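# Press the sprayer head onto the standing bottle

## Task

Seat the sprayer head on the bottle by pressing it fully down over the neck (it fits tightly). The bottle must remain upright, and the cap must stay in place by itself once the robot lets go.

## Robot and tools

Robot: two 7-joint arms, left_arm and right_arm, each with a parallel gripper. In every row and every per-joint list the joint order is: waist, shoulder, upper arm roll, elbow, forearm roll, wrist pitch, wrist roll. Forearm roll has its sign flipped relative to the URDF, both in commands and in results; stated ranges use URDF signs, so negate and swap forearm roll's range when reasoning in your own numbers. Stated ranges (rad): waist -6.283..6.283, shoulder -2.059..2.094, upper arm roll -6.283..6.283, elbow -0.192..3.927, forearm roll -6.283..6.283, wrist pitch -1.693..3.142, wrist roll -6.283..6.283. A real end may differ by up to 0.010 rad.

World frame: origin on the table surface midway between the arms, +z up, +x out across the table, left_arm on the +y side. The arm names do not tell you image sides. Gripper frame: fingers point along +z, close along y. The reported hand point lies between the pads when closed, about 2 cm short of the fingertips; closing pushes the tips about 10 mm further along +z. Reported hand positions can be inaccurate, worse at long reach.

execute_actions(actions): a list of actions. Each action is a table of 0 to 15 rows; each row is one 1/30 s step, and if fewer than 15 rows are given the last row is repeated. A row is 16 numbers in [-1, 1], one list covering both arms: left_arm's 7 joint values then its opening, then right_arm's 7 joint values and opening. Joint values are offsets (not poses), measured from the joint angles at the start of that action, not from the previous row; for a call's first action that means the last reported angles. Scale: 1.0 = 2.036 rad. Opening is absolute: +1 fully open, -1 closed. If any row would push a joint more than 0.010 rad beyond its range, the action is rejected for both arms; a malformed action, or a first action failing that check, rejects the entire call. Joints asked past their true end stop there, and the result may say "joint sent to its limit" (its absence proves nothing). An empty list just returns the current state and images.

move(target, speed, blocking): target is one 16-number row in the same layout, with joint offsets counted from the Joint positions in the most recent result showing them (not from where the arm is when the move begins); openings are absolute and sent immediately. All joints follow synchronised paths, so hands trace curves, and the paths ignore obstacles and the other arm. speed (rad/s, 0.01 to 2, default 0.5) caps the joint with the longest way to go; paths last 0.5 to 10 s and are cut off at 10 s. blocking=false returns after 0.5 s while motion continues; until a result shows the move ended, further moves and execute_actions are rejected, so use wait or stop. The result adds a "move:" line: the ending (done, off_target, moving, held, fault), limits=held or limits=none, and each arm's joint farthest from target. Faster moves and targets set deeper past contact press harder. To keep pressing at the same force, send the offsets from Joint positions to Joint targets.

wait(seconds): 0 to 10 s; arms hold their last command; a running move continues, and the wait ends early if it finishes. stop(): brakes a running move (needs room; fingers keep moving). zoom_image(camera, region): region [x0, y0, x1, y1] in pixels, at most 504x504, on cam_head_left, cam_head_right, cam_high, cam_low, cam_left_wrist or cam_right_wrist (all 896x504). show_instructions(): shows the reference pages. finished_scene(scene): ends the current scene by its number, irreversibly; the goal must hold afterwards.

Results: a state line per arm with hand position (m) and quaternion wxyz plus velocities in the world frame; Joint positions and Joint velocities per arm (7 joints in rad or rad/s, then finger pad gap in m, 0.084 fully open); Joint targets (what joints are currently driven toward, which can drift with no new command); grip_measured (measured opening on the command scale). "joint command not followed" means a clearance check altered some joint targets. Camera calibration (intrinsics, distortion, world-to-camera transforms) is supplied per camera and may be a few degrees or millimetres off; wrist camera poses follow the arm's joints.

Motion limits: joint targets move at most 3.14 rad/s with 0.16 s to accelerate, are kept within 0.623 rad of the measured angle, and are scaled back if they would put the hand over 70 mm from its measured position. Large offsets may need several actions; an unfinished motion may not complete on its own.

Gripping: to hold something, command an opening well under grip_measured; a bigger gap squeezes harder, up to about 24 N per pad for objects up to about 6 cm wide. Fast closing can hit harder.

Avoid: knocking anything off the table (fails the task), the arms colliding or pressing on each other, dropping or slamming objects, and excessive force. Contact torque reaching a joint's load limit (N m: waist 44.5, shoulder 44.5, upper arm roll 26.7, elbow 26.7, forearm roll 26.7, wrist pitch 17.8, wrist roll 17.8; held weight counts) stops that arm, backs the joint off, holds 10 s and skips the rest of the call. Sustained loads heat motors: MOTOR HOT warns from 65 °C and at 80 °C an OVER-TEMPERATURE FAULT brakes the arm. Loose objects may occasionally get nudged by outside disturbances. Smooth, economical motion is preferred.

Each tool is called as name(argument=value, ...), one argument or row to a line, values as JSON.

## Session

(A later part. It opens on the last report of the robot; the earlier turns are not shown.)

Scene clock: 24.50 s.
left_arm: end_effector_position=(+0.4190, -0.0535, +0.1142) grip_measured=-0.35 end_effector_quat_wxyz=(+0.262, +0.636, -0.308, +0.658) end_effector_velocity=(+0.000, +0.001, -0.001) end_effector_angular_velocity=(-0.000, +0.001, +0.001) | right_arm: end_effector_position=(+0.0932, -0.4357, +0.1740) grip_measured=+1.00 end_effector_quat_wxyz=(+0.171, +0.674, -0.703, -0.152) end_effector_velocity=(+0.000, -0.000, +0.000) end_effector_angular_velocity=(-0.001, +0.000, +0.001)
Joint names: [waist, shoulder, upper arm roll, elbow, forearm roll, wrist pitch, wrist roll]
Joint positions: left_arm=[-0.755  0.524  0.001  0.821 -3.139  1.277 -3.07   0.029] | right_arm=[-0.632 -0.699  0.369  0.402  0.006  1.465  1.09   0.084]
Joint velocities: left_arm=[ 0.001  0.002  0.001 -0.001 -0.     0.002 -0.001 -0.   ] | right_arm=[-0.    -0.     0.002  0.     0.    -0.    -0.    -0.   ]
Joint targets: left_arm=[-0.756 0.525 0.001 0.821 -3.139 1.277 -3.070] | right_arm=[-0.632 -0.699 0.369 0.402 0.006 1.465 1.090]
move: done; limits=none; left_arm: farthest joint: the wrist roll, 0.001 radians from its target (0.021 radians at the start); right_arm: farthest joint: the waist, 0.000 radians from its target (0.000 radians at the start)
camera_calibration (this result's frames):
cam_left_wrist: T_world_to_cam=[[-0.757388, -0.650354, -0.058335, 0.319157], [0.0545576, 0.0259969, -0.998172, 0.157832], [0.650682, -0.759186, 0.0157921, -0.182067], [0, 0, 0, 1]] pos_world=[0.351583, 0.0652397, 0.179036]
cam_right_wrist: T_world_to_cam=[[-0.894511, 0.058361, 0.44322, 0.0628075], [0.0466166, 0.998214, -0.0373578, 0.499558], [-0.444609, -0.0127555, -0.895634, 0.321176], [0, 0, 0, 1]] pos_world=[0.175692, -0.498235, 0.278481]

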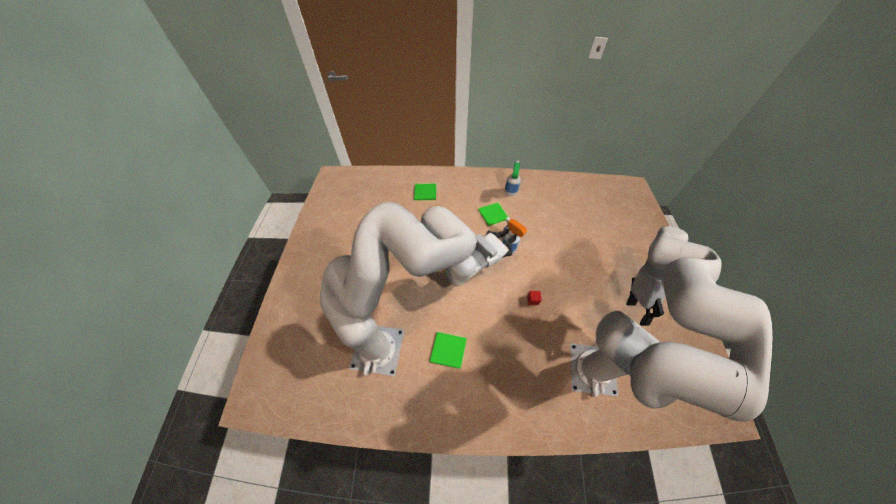

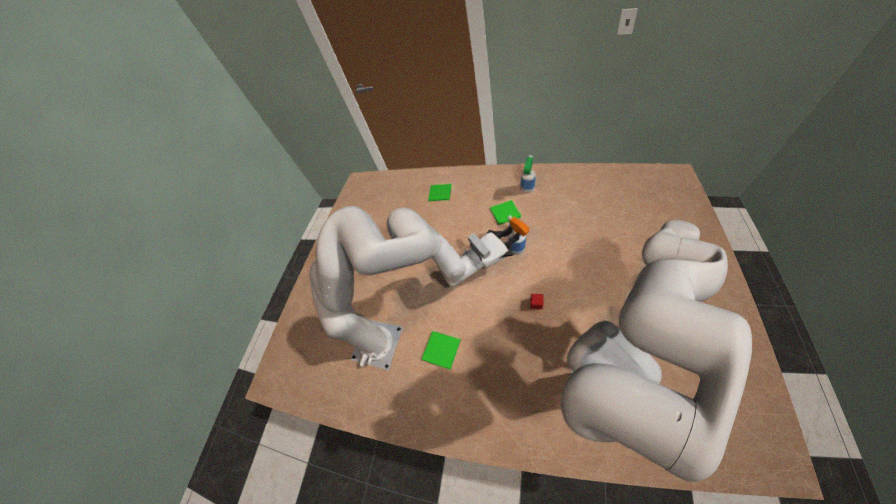

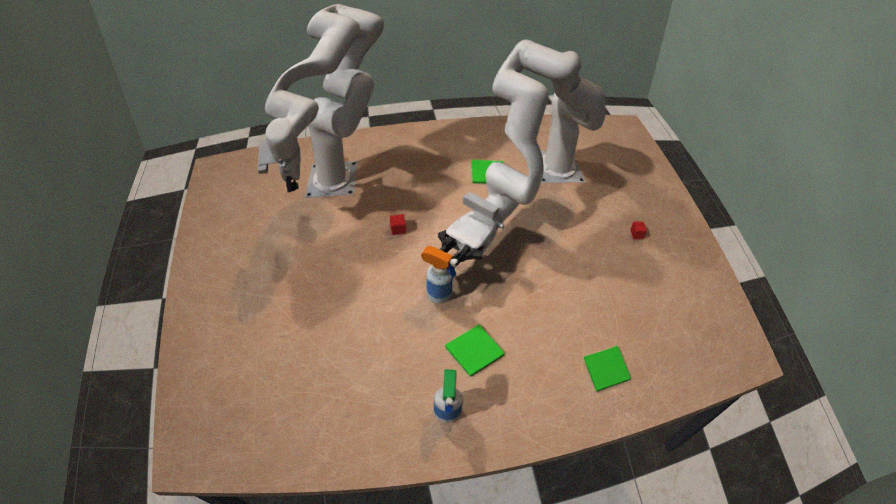

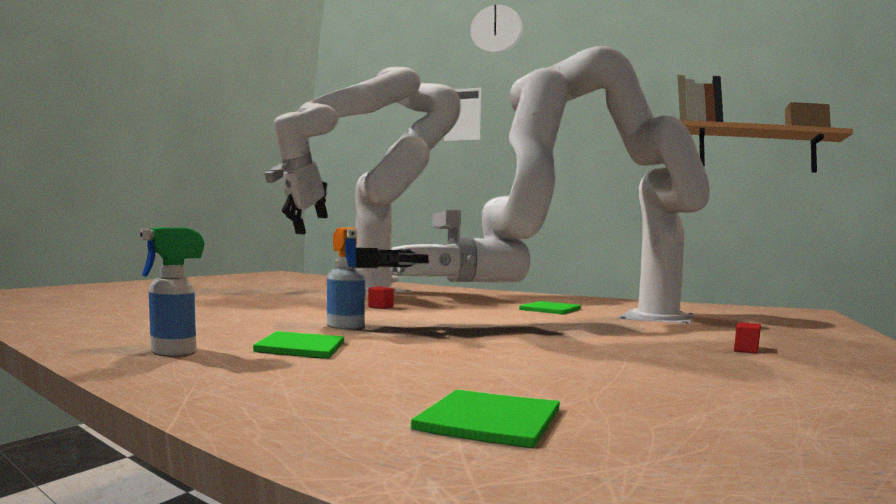

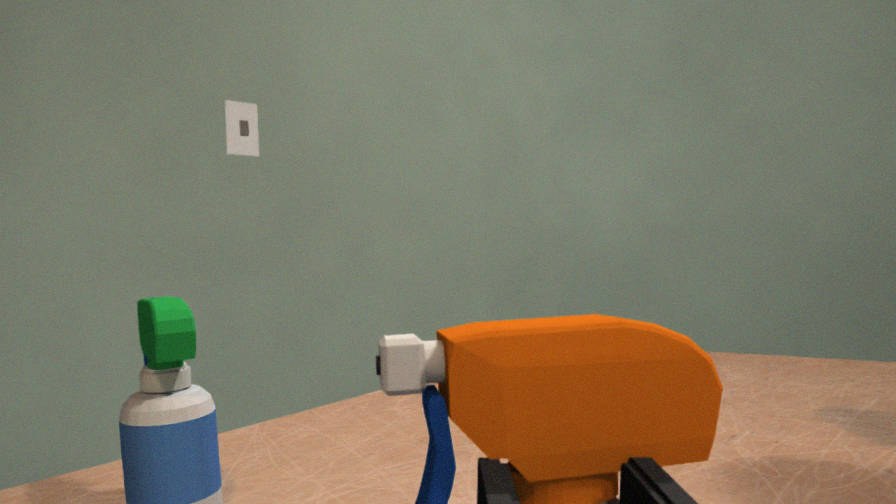

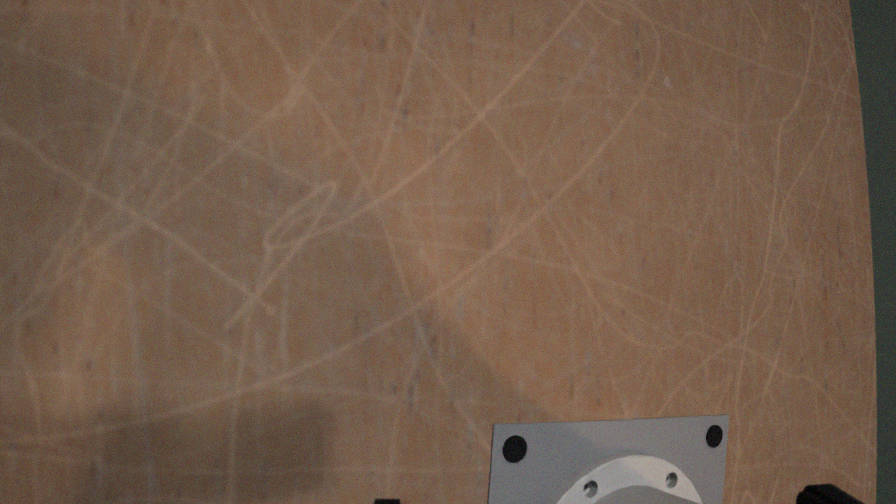

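move(
  target=[0,0,0,0,0,0,0,0,0,0,0,0,0,0,0,1],
)

move(
  target=[0,-0.03,0,-0.059,0,0.03,-0.035,0,0,0,0,0,0,0,0,1],
  speed=0.2,
)

move(
  target=[0,-0.126,0,-0.013,0,-0.114,0,-1,0,0,0,0,0,0,0,1],
)

move(
  target=[0,0.065,0,0.102,0,-0.036,0,-1,0,0,0,0,0,0,0,1],
  speed=0.3,
)

move(
  target=[0,0.044,0,0,0,0.04,0,-1,0,0,0,0,0,0,0,1],
  speed=0.04,
)

zoom_image(
  camera="cam_low",
  region=[300,200,400,300],
)

move(
  target=[0,-0.03,0,0,0,0,0,-1,0,0,0,0,0,0,0,1],
  speed=0.2,
)

Scene clock: 25.87 s.
left_arm: end_effector_position=(+0.4190, -0.0535, +0.1142) grip_measured=-0.01 end_effector_quat_wxyz=(+0.262, +0.636, -0.308, +0.658) end_effector_velocity=(-0.000, -0.000, -0.000) end_effector_angular_velocity=(+0.001, +0.001, +0.000) | right_arm: end_effector_position=(+0.0932, -0.4357, +0.1740) grip_measured=+1.00 end_effector_quat_wxyz=(+0.171, +0.674, -0.703, -0.152) end_effector_velocity=(+0.000, +0.000, -0.000) end_effector_angular_velocity=(-0.001, +0.001, +0.002)
Joint names: [waist, shoulder, upper arm roll, elbow, forearm roll, wrist pitch, wrist roll]
Joint positions: left_arm=[-0.755  0.524  0.001  0.821 -3.139  1.277 -3.07   0.044] | right_arm=[-0.632 -0.699  0.369  0.402  0.006  1.465  1.09   0.084]
Joint velocities: left_arm=[-0.001 -0.     0.     0.     0.    -0.002 -0.     0.   ] | right_arm=[ 0.    -0.     0.002  0.    -0.     0.     0.    -0.   ]
Joint targets: left_arm=[-0.755 0.524 0.001 0.821 -3.139 1.277 -3.070] | right_arm=[-0.632 -0.699 0.369 0.402 0.006 1.465 1.090]
move: done; limits=none; left_arm: farthest joint: the waist, 0.000 radians from its target (0.001 radians at the start); right_arm: farthest joint: the waist, 0.000 radians from its target (0.000 radians at the start)
camera_calibration (this result's frames):
cam_left_wrist: T_world_to_cam=[[-0.757403, -0.650337, -0.0583256, 0.31915], [0.0544623, 0.026093, -0.998175, 0.157816], [0.650672, -0.759197, 0.0156559, -0.182019], [0, 0, 0, 1]] pos_world=[0.351565, 0.0652491, 0.178992]
cam_right_wrist: T_world_to_cam=[[-0.894511, 0.058361, 0.44322, 0.0628074], [0.0466166, 0.998214, -0.0373577, 0.499558], [-0.444609, -0.0127555, -0.895634, 0.321176], [0, 0, 0, 1]] pos_world=[0.175692, -0.498235, 0.278481]

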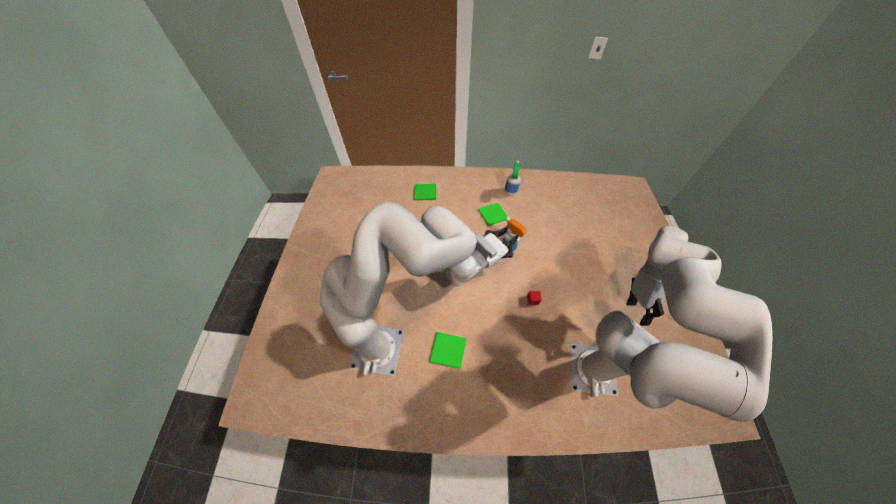

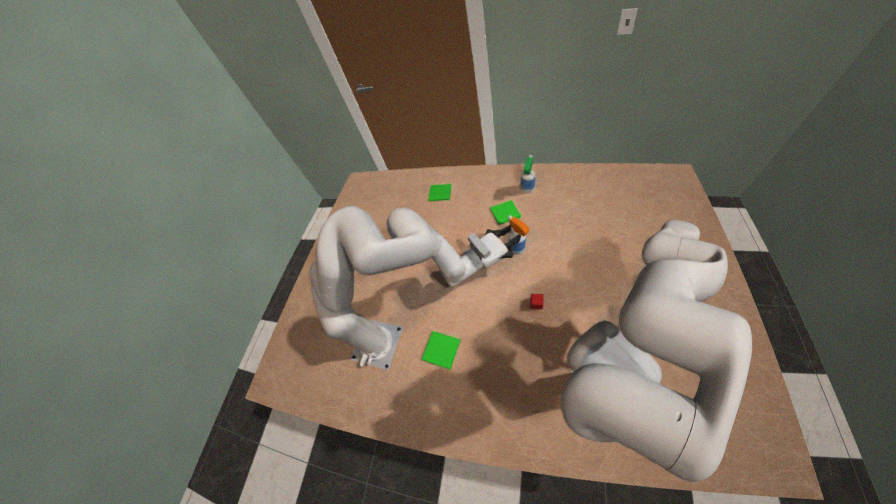

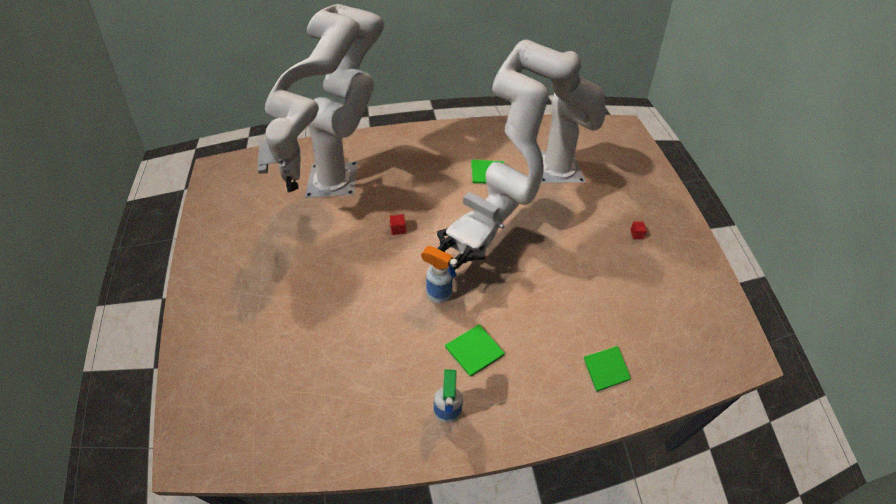

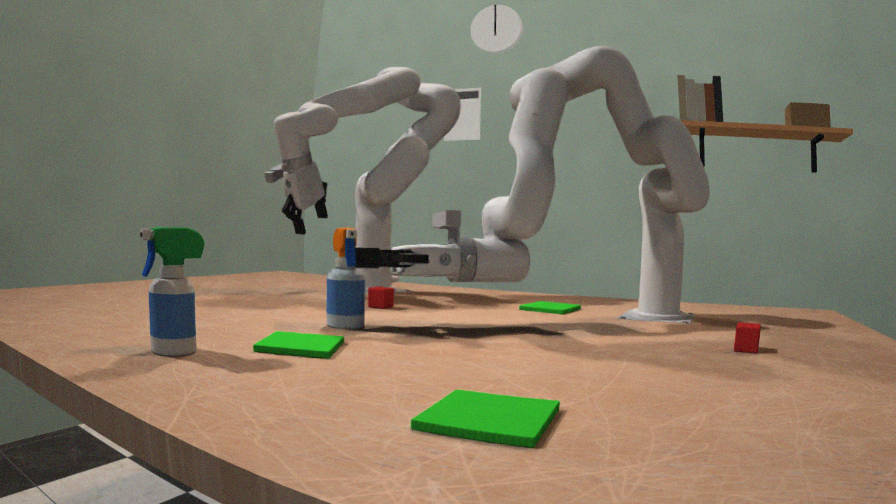

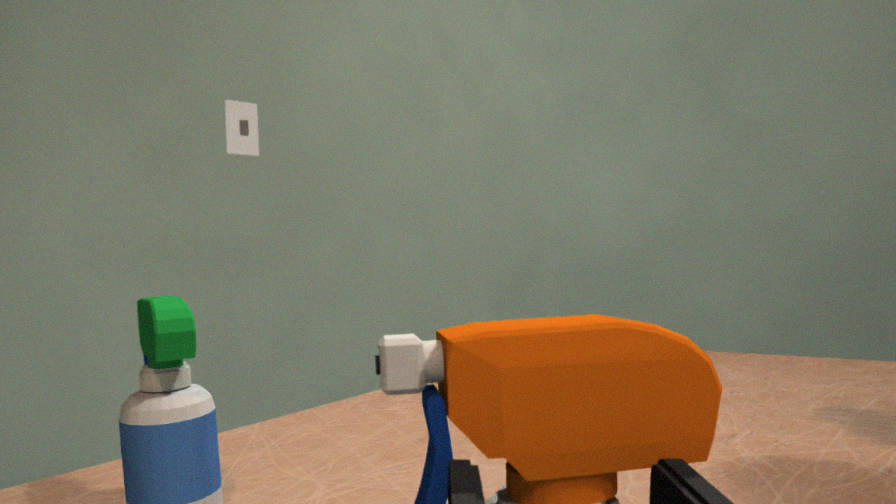

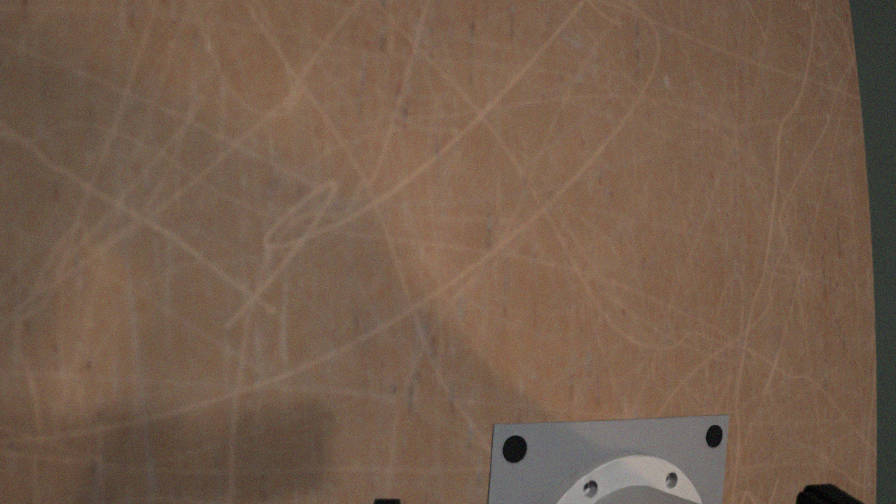

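Scene clock: 26.97 s.
left_arm: end_effector_position=(+0.3973, -0.0296, +0.1163) grip_measured=-0.01 end_effector_quat_wxyz=(+0.286, +0.645, -0.284, +0.649) end_effector_velocity=(-0.000, +0.001, -0.001) end_effector_angular_velocity=(+0.002, +0.003, +0.001) | right_arm: end_effector_position=(+0.0932, -0.4357, +0.1740) grip_measured=+1.00 end_effector_quat_wxyz=(+0.171, +0.674, -0.703, -0.152) end_effector_velocity=(-0.000, -0.000, +0.000) end_effector_angular_velocity=(+0.000, -0.000, -0.001)
Joint names: [waist, shoulder, upper arm roll, elbow, forearm roll, wrist pitch, wrist roll]
Joint positions: left_arm=[-0.755  0.463  0.001  0.701 -3.139  1.338 -3.141  0.044] | right_arm=[-0.632 -0.699  0.369  0.402  0.006  1.465  1.09   0.084]
Joint velocities: left_arm=[ 0.    -0.001 -0.    -0.002  0.001 -0.002 -0.001 -0.   ] | right_arm=[-0.001 -0.    -0.001  0.     0.     0.    -0.     0.   ]
Joint targets: left_arm=[-0.755 0.463 0.001 0.701 -3.139 1.338 -3.141] | right_arm=[-0.632 -0.699 0.369 0.402 0.006 1.465 1.090]
move: done; limits=none; left_arm: farthest joint: the waist, 0.000 radians from its target (0.000 radians at the start); right_arm: farthest joint: the waist, 0.000 radians from its target (0.000 radians at the start)
camera_calibration (this result's frames):
cam_left_wrist: T_world_to_cam=[[-0.758702, -0.651317, 0.0125779, 0.310611], [0.00353456, -0.0234233, -0.999719, 0.179418], [0.651429, -0.758444, 0.0200735, -0.150585], [0, 0, 0, 1]] pos_world=[0.333123, 0.0922984, 0.178483]
cam_right_wrist: T_world_to_cam=[[-0.894511, 0.0583613, 0.44322, 0.0628076], [0.0466169, 0.998214, -0.0373579, 0.499558], [-0.444609, -0.0127555, -0.895634, 0.321176], [0, 0, 0, 1]] pos_world=[0.175692, -0.498235, 0.278481]

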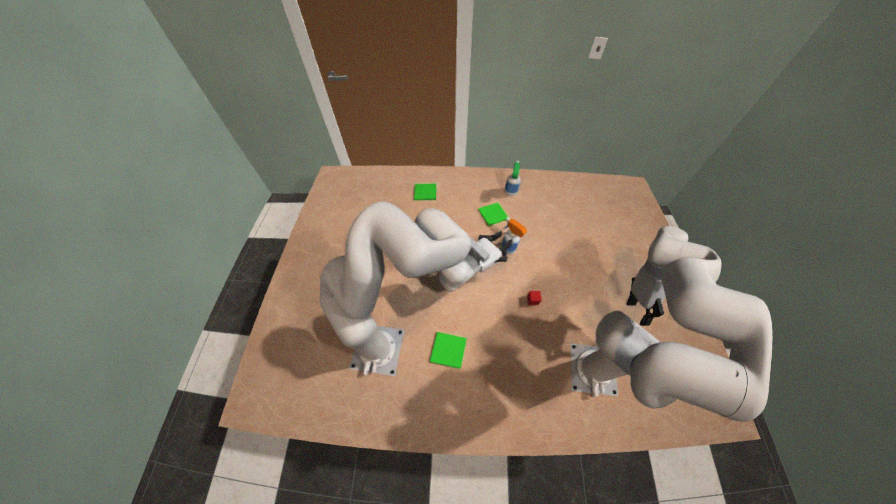

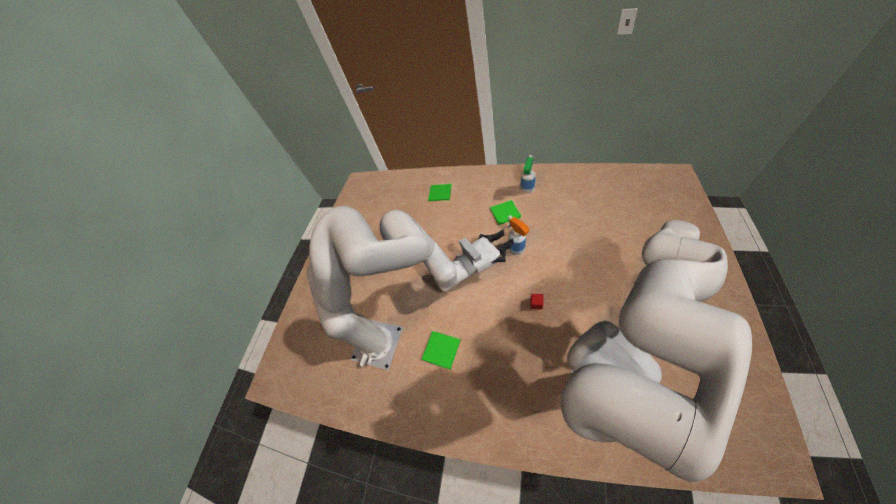

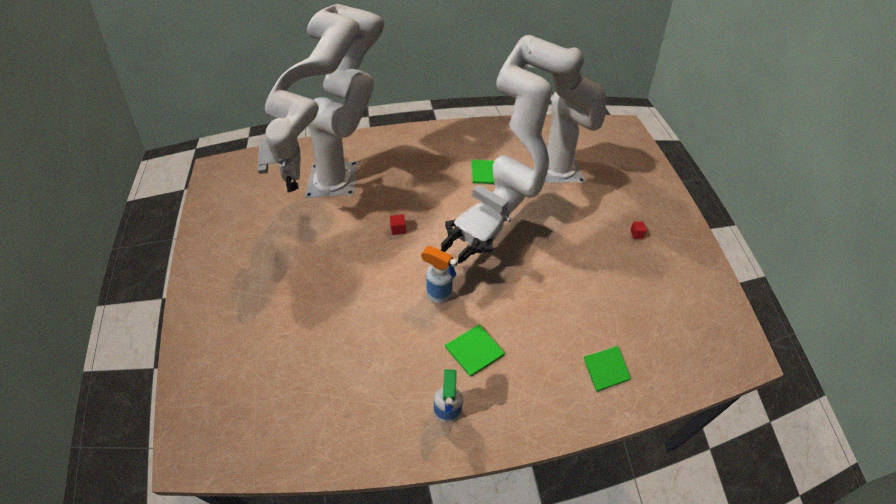

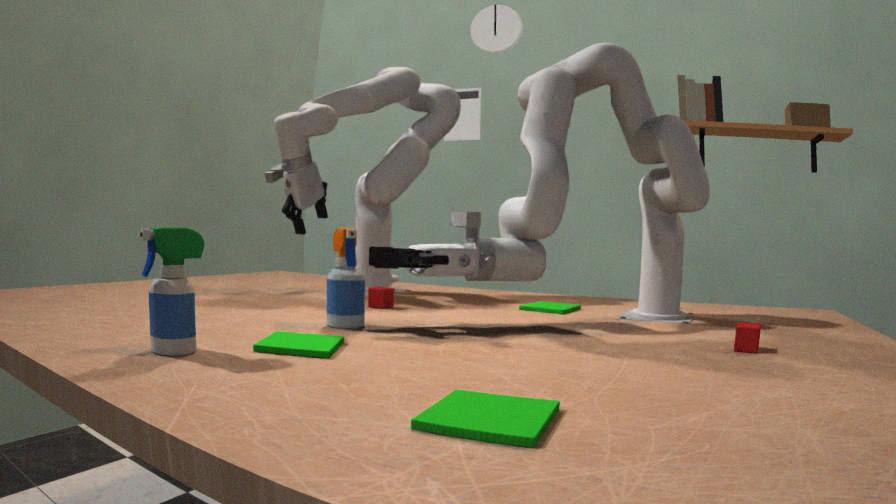

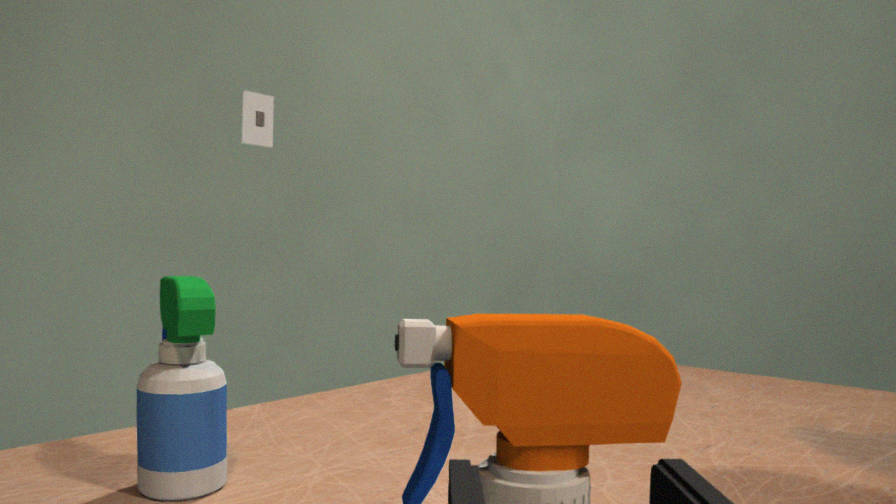

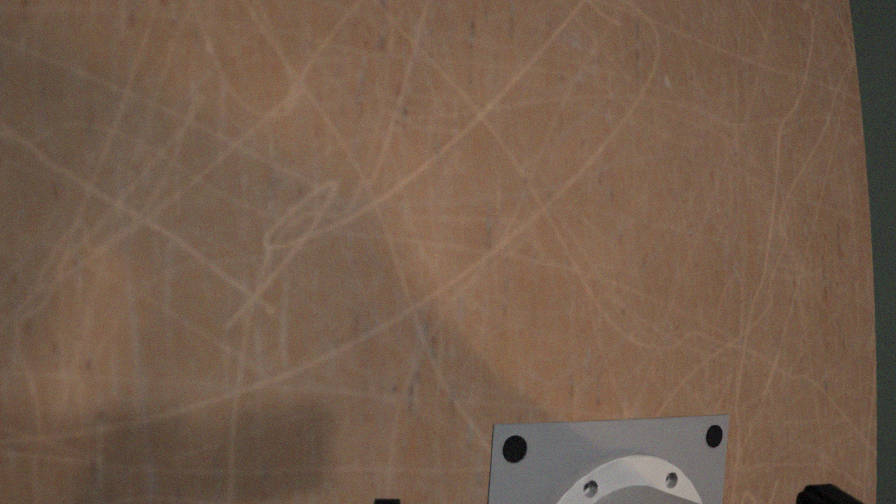

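Scene clock: 28.10 s.
left_arm: end_effector_position=(+0.3979, -0.0304, +0.1966) grip_measured=-1.00 end_effector_quat_wxyz=(+0.285, +0.646, -0.285, +0.648) end_effector_velocity=(+0.000, +0.000, +0.001) end_effector_angular_velocity=(-0.000, -0.001, +0.000) | right_arm: end_effector_position=(+0.0932, -0.4357, +0.1740) grip_measured=+1.00 end_effector_quat_wxyz=(+0.171, +0.674, -0.703, -0.152) end_effector_velocity=(+0.000, -0.000, +0.000) end_effector_angular_velocity=(-0.001, -0.000, +0.001)
Joint names: [waist, shoulder, upper arm roll, elbow, forearm roll, wrist pitch, wrist roll]
Joint positions: left_arm=[-0.755  0.207  0.001  0.675 -3.139  1.106 -3.141  0.   ] | right_arm=[-0.632 -0.699  0.369  0.402  0.006  1.465  1.09   0.084]
Joint velocities: left_arm=[ 0.001 -0.002  0.     0.001 -0.001 -0.002  0.     0.   ] | right_arm=[ 0.    -0.     0.001  0.     0.    -0.     0.     0.   ]
Joint targets: left_arm=[-0.755 0.207 0.001 0.675 -3.139 1.106 -3.141] | right_arm=[-0.632 -0.699 0.369 0.402 0.006 1.465 1.090]
move: done; limits=none; left_arm: farthest joint: the shoulder, 0.001 radians from its target (0.257 radians at the start); right_arm: farthest joint: the waist, 0.000 radians from its target (0.000 radians at the start)
camera_calibration (this result's frames):
cam_left_wrist: T_world_to_cam=[[-0.758758, -0.651236, 0.0133832, 0.30941], [0.00123965, -0.0219899, -0.999757, 0.260657], [0.651372, -0.758557, 0.0174923, -0.152711], [0, 0, 0, 1]] pos_world=[0.333916, 0.0913902, 0.259124]
cam_right_wrist: T_world_to_cam=[[-0.894511, 0.0583614, 0.44322, 0.0628076], [0.0466169, 0.998214, -0.037358, 0.499558], [-0.444609, -0.0127556, -0.895634, 0.321176], [0, 0, 0, 1]] pos_world=[0.175692, -0.498235, 0.278481]

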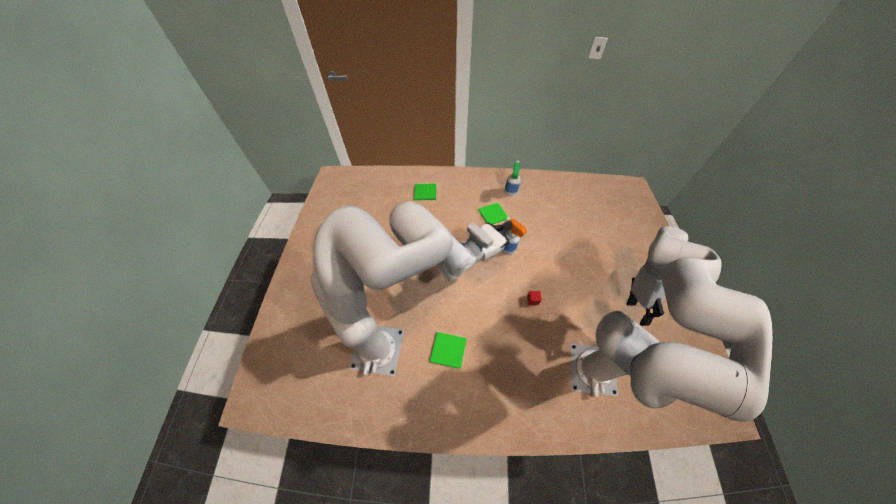

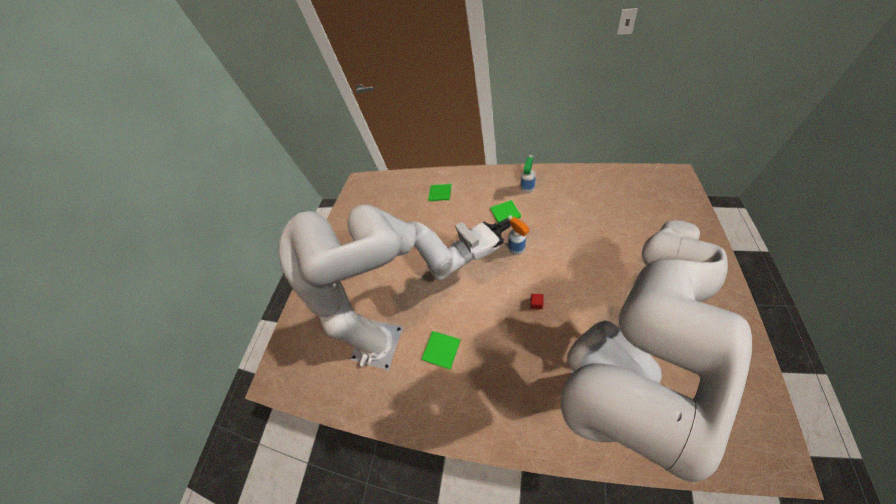

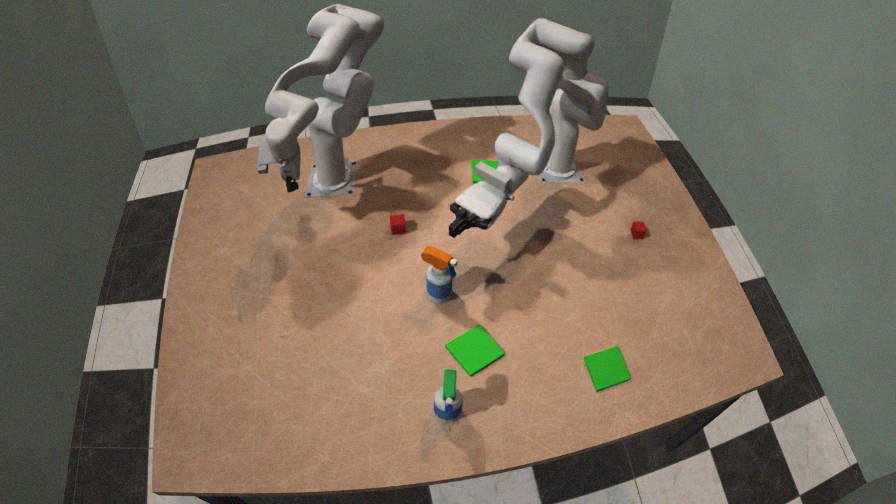

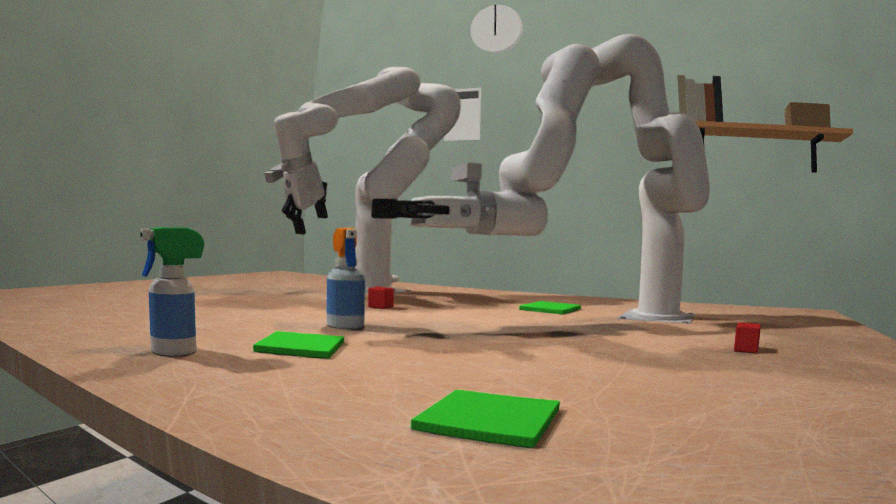

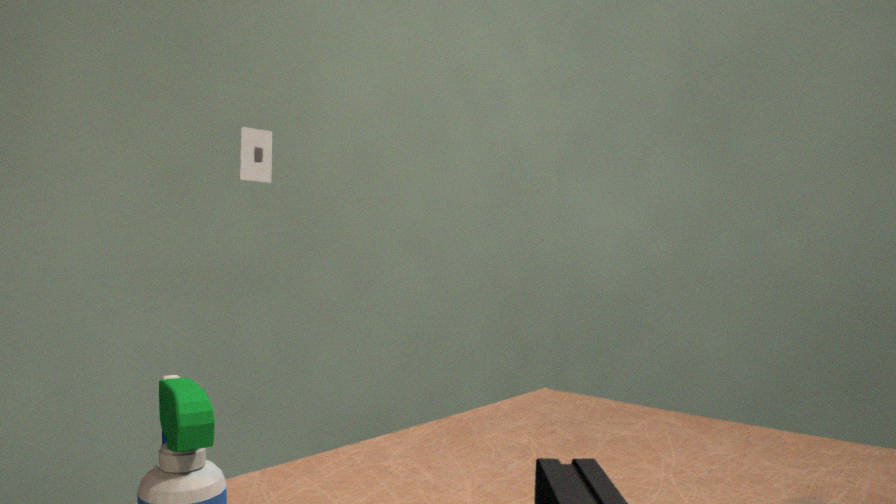

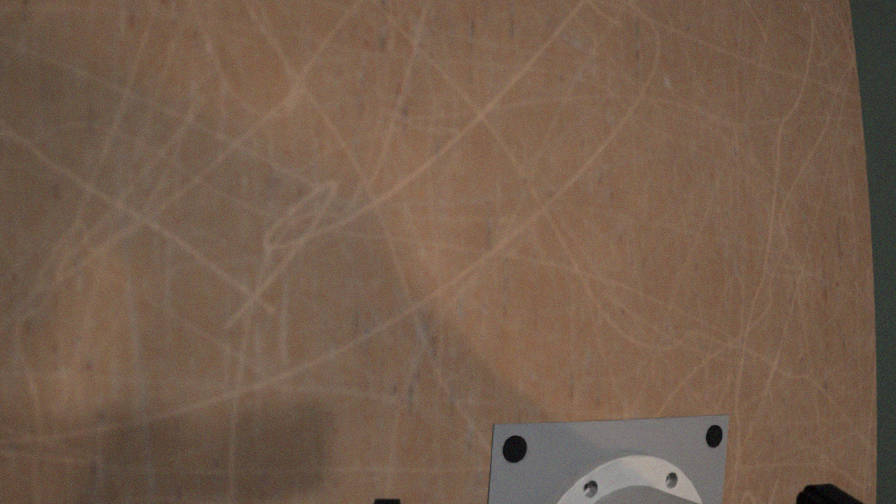

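Scene clock: 29.33 s.
left_arm: end_effector_position=(+0.4351, -0.0713, +0.1975) grip_measured=-1.00 end_effector_quat_wxyz=(+0.286, +0.646, -0.284, +0.648) end_effector_velocity=(+0.001, +0.000, -0.000) end_effector_angular_velocity=(+0.000, +0.001, +0.002) | right_arm: end_effector_position=(+0.0932, -0.4357, +0.1740) grip_measured=+1.00 end_effector_quat_wxyz=(+0.171, +0.674, -0.703, -0.152) end_effector_velocity=(+0.000, +0.000, +0.000) end_effector_angular_velocity=(+0.000, -0.000, +0.000)
Joint names: [waist, shoulder, upper arm roll, elbow, forearm roll, wrist pitch, wrist roll]
Joint positions: left_arm=[-0.755  0.34   0.001  0.882 -3.139  1.033 -3.141  0.   ] | right_arm=[-0.632 -0.699  0.369  0.402  0.006  1.465  1.09   0.084]
Joint velocities: left_arm=[ 0.002  0.001 -0.     0.003  0.001 -0.002 -0.     0.   ] | right_arm=[ 0. -0.  0.  0. -0.  0. -0. -0.]
Joint targets: left_arm=[-0.755 0.340 0.001 0.882 -3.139 1.033 -3.141] | right_arm=[-0.632 -0.699 0.369 0.402 0.006 1.465 1.090]
move: done; limits=none; left_arm: farthest joint: the elbow, 0.001 radians from its target (0.208 radians at the start); right_arm: farthest joint: the waist, 0.000 radians from its target (0.000 radians at the start)
camera_calibration (this result's frames):
cam_left_wrist: T_world_to_cam=[[-0.758857, -0.651119, 0.0134005, 0.311013], [0.00250569, -0.0234952, -0.999721, 0.259982], [0.651252, -0.758612, 0.019461, -0.208278], [0, 0, 0, 1]] pos_world=[0.371005, 0.050613, 0.259795]
cam_right_wrist: T_world_to_cam=[[-0.894511, 0.0583617, 0.44322, 0.0628077], [0.0466171, 0.998214, -0.0373583, 0.499558], [-0.444609, -0.0127558, -0.895634, 0.321175], [0, 0, 0, 1]] pos_world=[0.175692, -0.498235, 0.278481]

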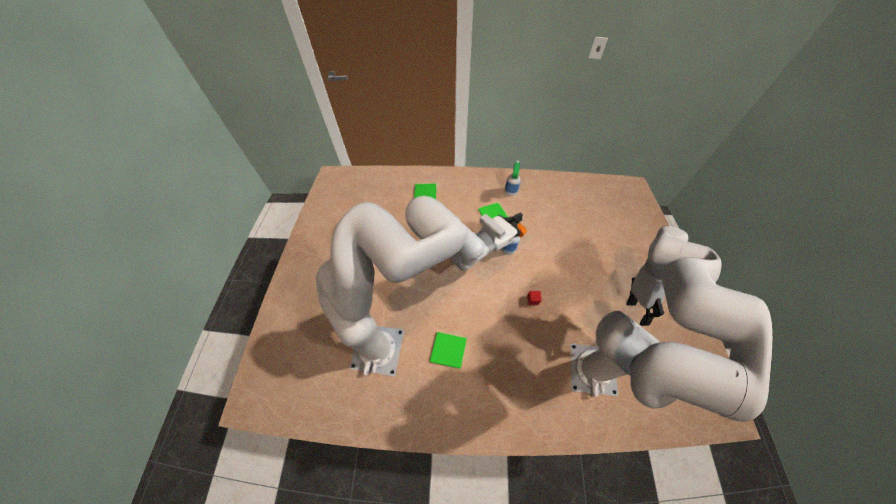

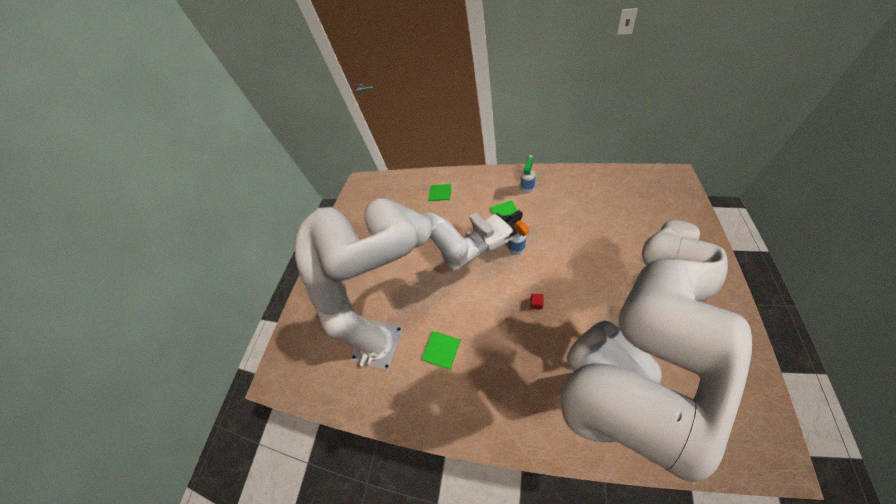

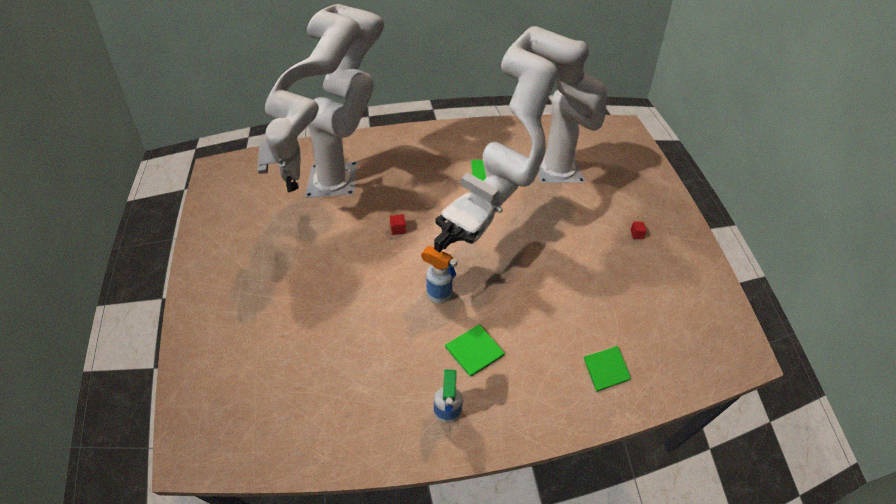

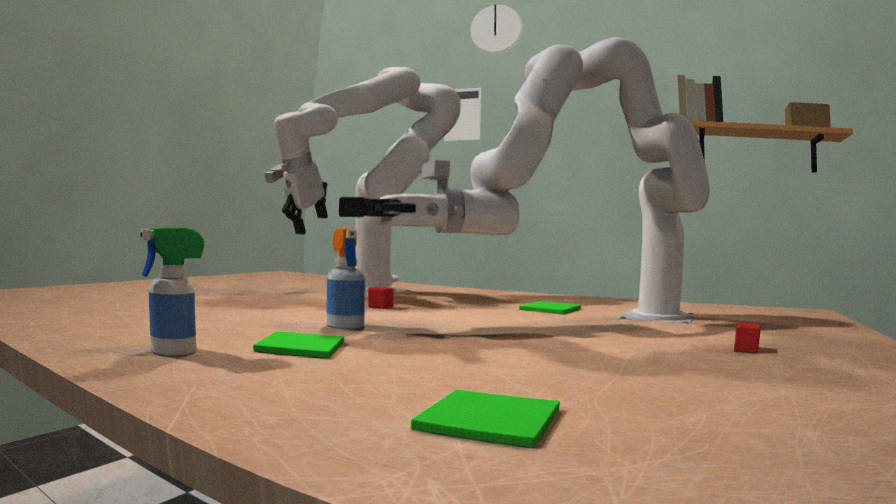

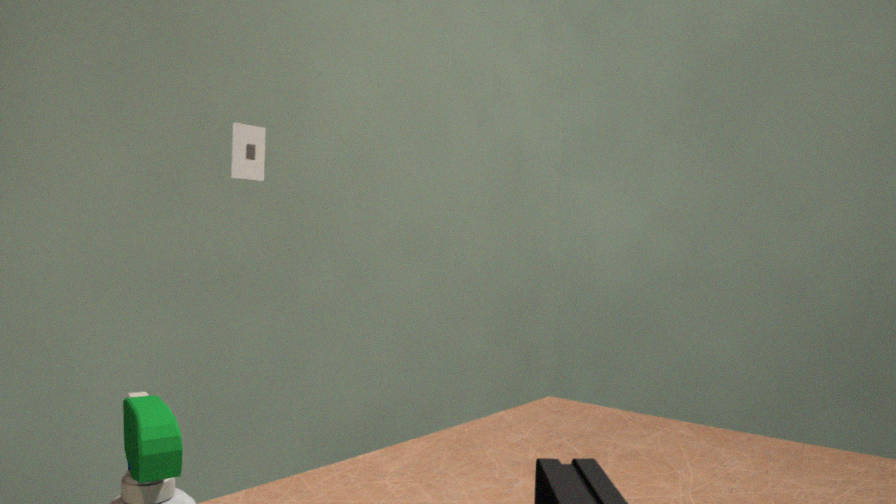

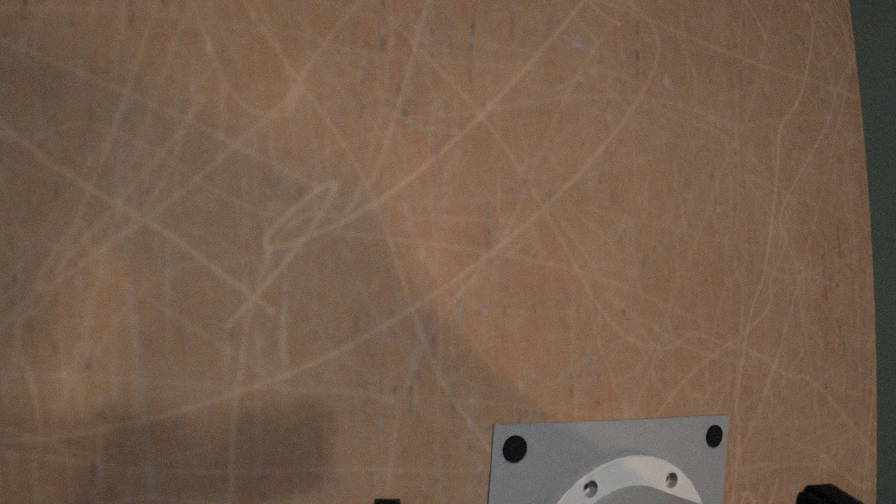

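Scene clock: 31.93 s.
left_arm: end_effector_position=(+0.4369, -0.0732, +0.1729) grip_measured=-1.00 end_effector_quat_wxyz=(+0.289, +0.638, -0.281, +0.656) end_effector_velocity=(+0.001, +0.001, -0.000) end_effector_angular_velocity=(+0.000, +0.000, +0.003) | right_arm: end_effector_position=(+0.0932, -0.4357, +0.1740) grip_measured=+1.00 end_effector_quat_wxyz=(+0.171, +0.674, -0.703, -0.152) end_effector_velocity=(-0.000, +0.000, -0.000) end_effector_angular_velocity=(-0.000, +0.000, +0.000)
Joint names: [waist, shoulder, upper arm roll, elbow, forearm roll, wrist pitch, wrist roll]
Joint positions: left_arm=[-0.755  0.421  0.001  0.889 -3.139  1.131 -3.141  0.   ] | right_arm=[-0.632 -0.699  0.369  0.402  0.006  1.465  1.09   0.084]
Joint velocities: left_arm=[ 0.002  0.001  0.     0.     0.001  0.    -0.     0.   ] | right_arm=[ 0.  0.  0. -0. -0. -0.  0.  0.]
Joint targets: left_arm=[-0.755 0.429 0.001 0.882 -3.139 1.114 -3.141] | right_arm=[-0.632 -0.699 0.369 0.402 0.006 1.465 1.090]
move: off_target (left_arm); limits=none; left_arm: farthest joint: the wrist pitch, 0.016 radians from its target (0.082 radians at the start); right_arm: farthest joint: the waist, 0.000 radians from its target (0.000 radians at the start)
camera_calibration (this result's frames):
cam_left_wrist: T_world_to_cam=[[-0.758997, -0.650975, 0.0124476, 0.311702], [0.0180983, -0.0402043, -0.999028, 0.227131], [0.650842, -0.758034, 0.0422965, -0.214165], [0, 0, 0, 1]] pos_world=[0.371858, 0.0496975, 0.232089]
cam_right_wrist: T_world_to_cam=[[-0.894511, 0.0583618, 0.44322, 0.0628078], [0.0466172, 0.998214, -0.0373583, 0.499558], [-0.444609, -0.0127557, -0.895634, 0.321175], [0, 0, 0, 1]] pos_world=[0.175692, -0.498235, 0.278481]

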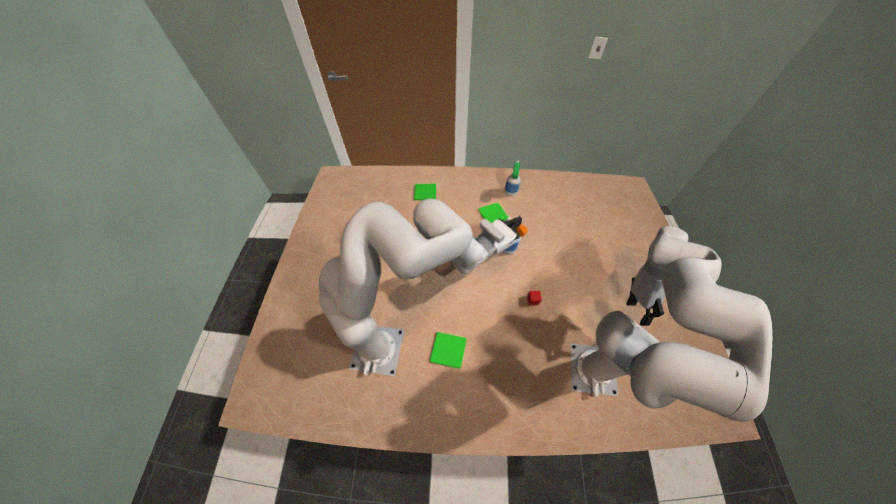

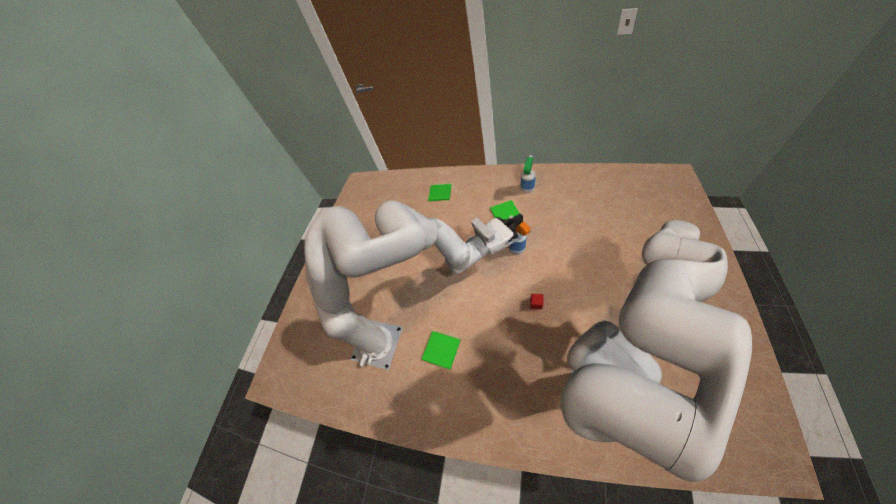

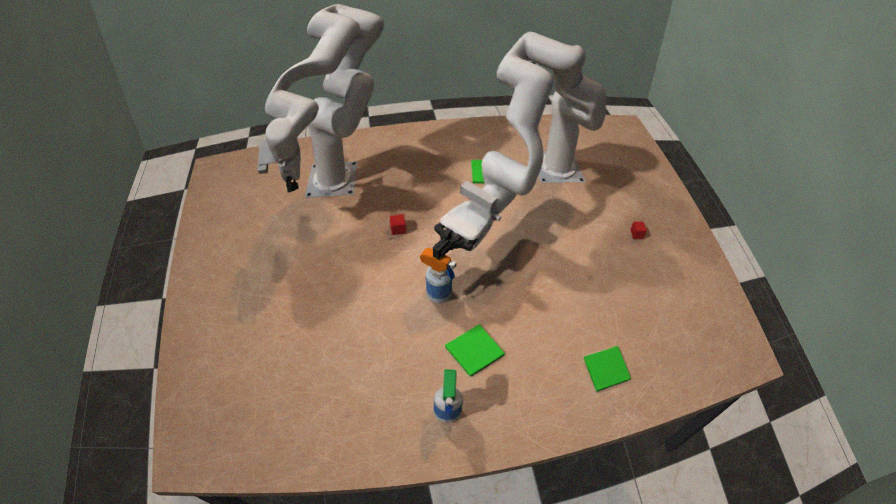

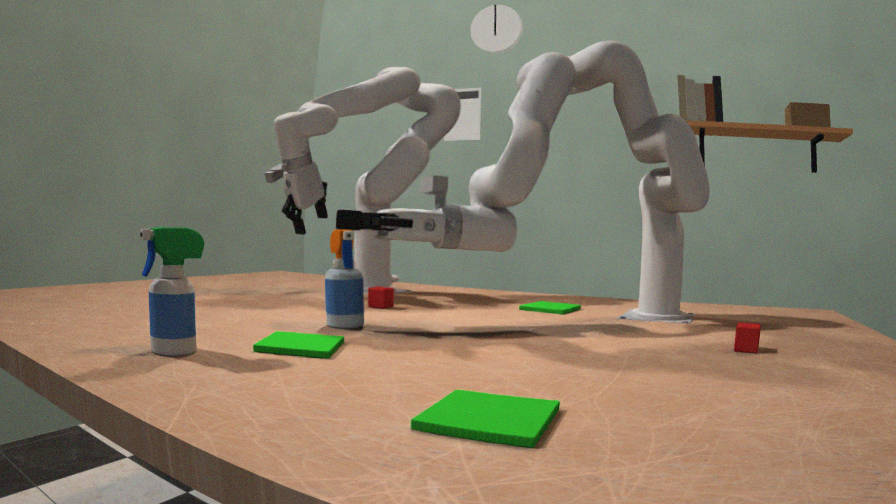

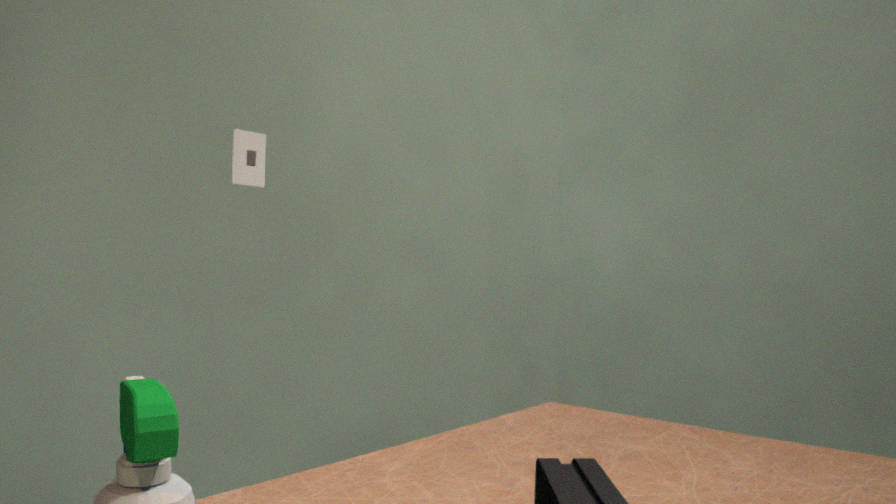

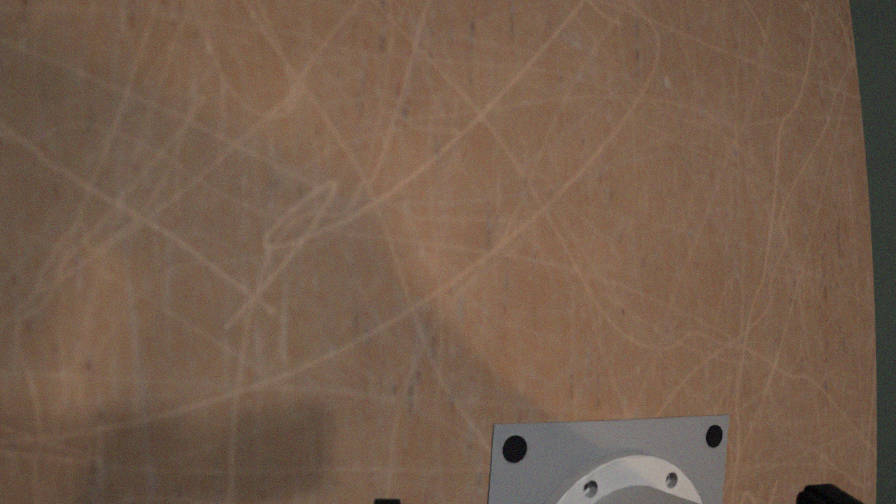

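Region (300, 200, 400, 300) of cam_low's 896x504 image, scaled by 5.040, with more detail than that image has.

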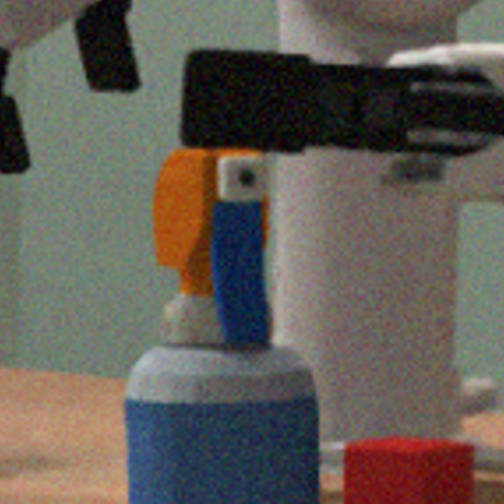

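Scene clock: 32.83 s.
left_arm: end_effector_position=(+0.4399, -0.0764, +0.2117) grip_measured=-1.00 end_effector_quat_wxyz=(+0.297, +0.618, -0.272, +0.675) end_effector_velocity=(+0.000, -0.001, +0.005) end_effector_angular_velocity=(-0.006, -0.006, -0.001) | right_arm: end_effector_position=(+0.0932, -0.4357, +0.1740) grip_measured=+1.00 end_effector_quat_wxyz=(+0.171, +0.674, -0.703, -0.152) end_effector_velocity=(+0.000, -0.000, +0.000) end_effector_angular_velocity=(-0.000, -0.000, +0.000)
Joint names: [waist, shoulder, upper arm roll, elbow, forearm roll, wrist pitch, wrist roll]
Joint positions: left_arm=[-0.755  0.361  0.001  0.888 -3.139  1.13  -3.141  0.   ] | right_arm=[-0.632 -0.699  0.369  0.402  0.006  1.465  1.09   0.084]
Joint velocities: left_arm=[-0.    -0.004  0.     0.003 -0.001  0.001 -0.001  0.   ] | right_arm=[-0. -0.  0.  0. -0. -0. -0.  0.]
Joint targets: left_arm=[-0.755 0.360 0.001 0.889 -3.139 1.131 -3.141] | right_arm=[-0.632 -0.699 0.369 0.402 0.006 1.465 1.090]
move: done; limits=none; left_arm: farthest joint: the shoulder, 0.001 radians from its target (0.062 radians at the start); right_arm: farthest joint: the waist, 0.000 radians from its target (0.000 radians at the start)
camera_calibration (this result's frames):
cam_left_wrist: T_world_to_cam=[[-0.759462, -0.650463, 0.0106926, 0.311962], [0.0582617, -0.0843765, -0.994729, 0.243831], [0.647937, -0.754837, 0.101978, -0.231307], [0, 0, 0, 1]] pos_world=[0.37259, 0.0488949, 0.262799]
cam_right_wrist: T_world_to_cam=[[-0.894511, 0.058362, 0.44322, 0.0628078], [0.0466174, 0.998214, -0.0373584, 0.499558], [-0.444609, -0.0127557, -0.895634, 0.321175], [0, 0, 0, 1]] pos_world=[0.175692, -0.498235, 0.278481]

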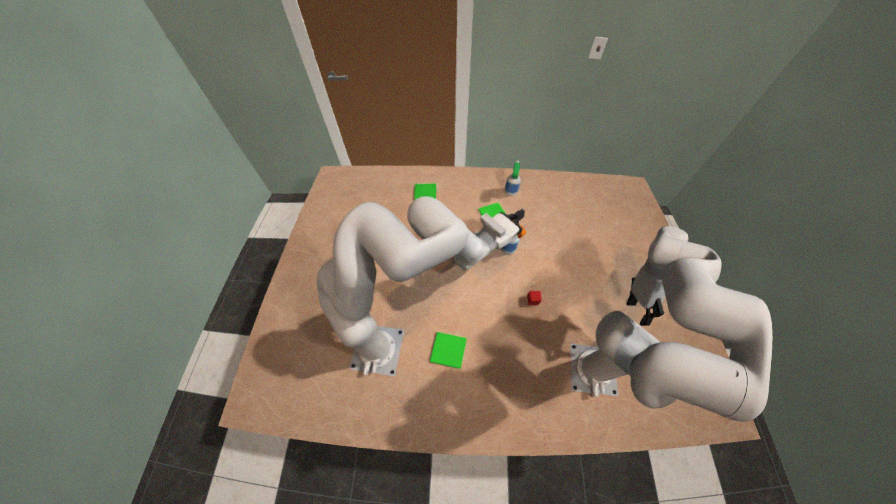

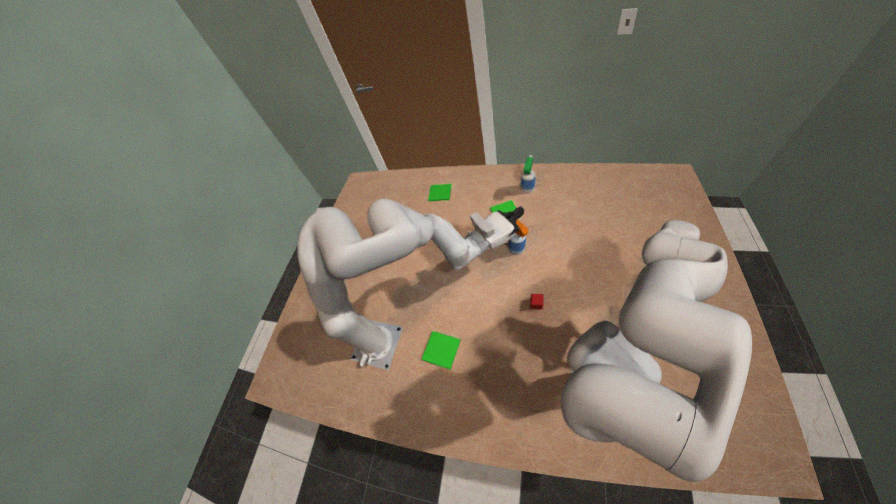

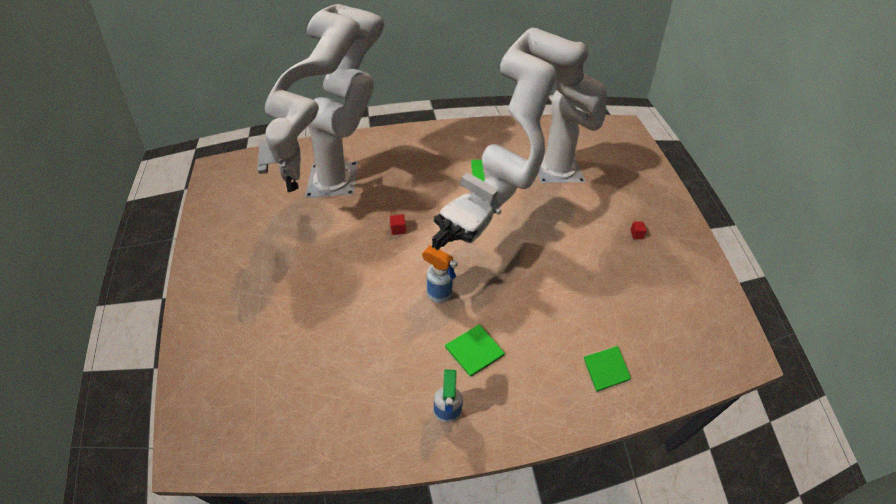

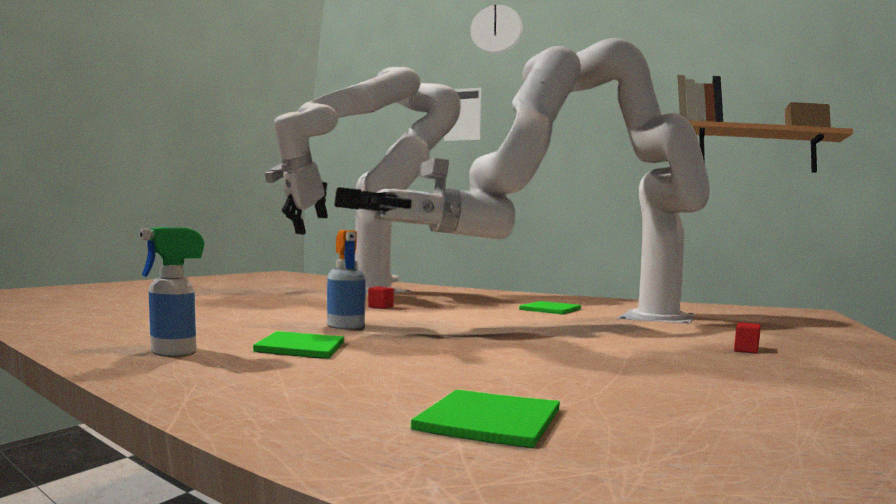

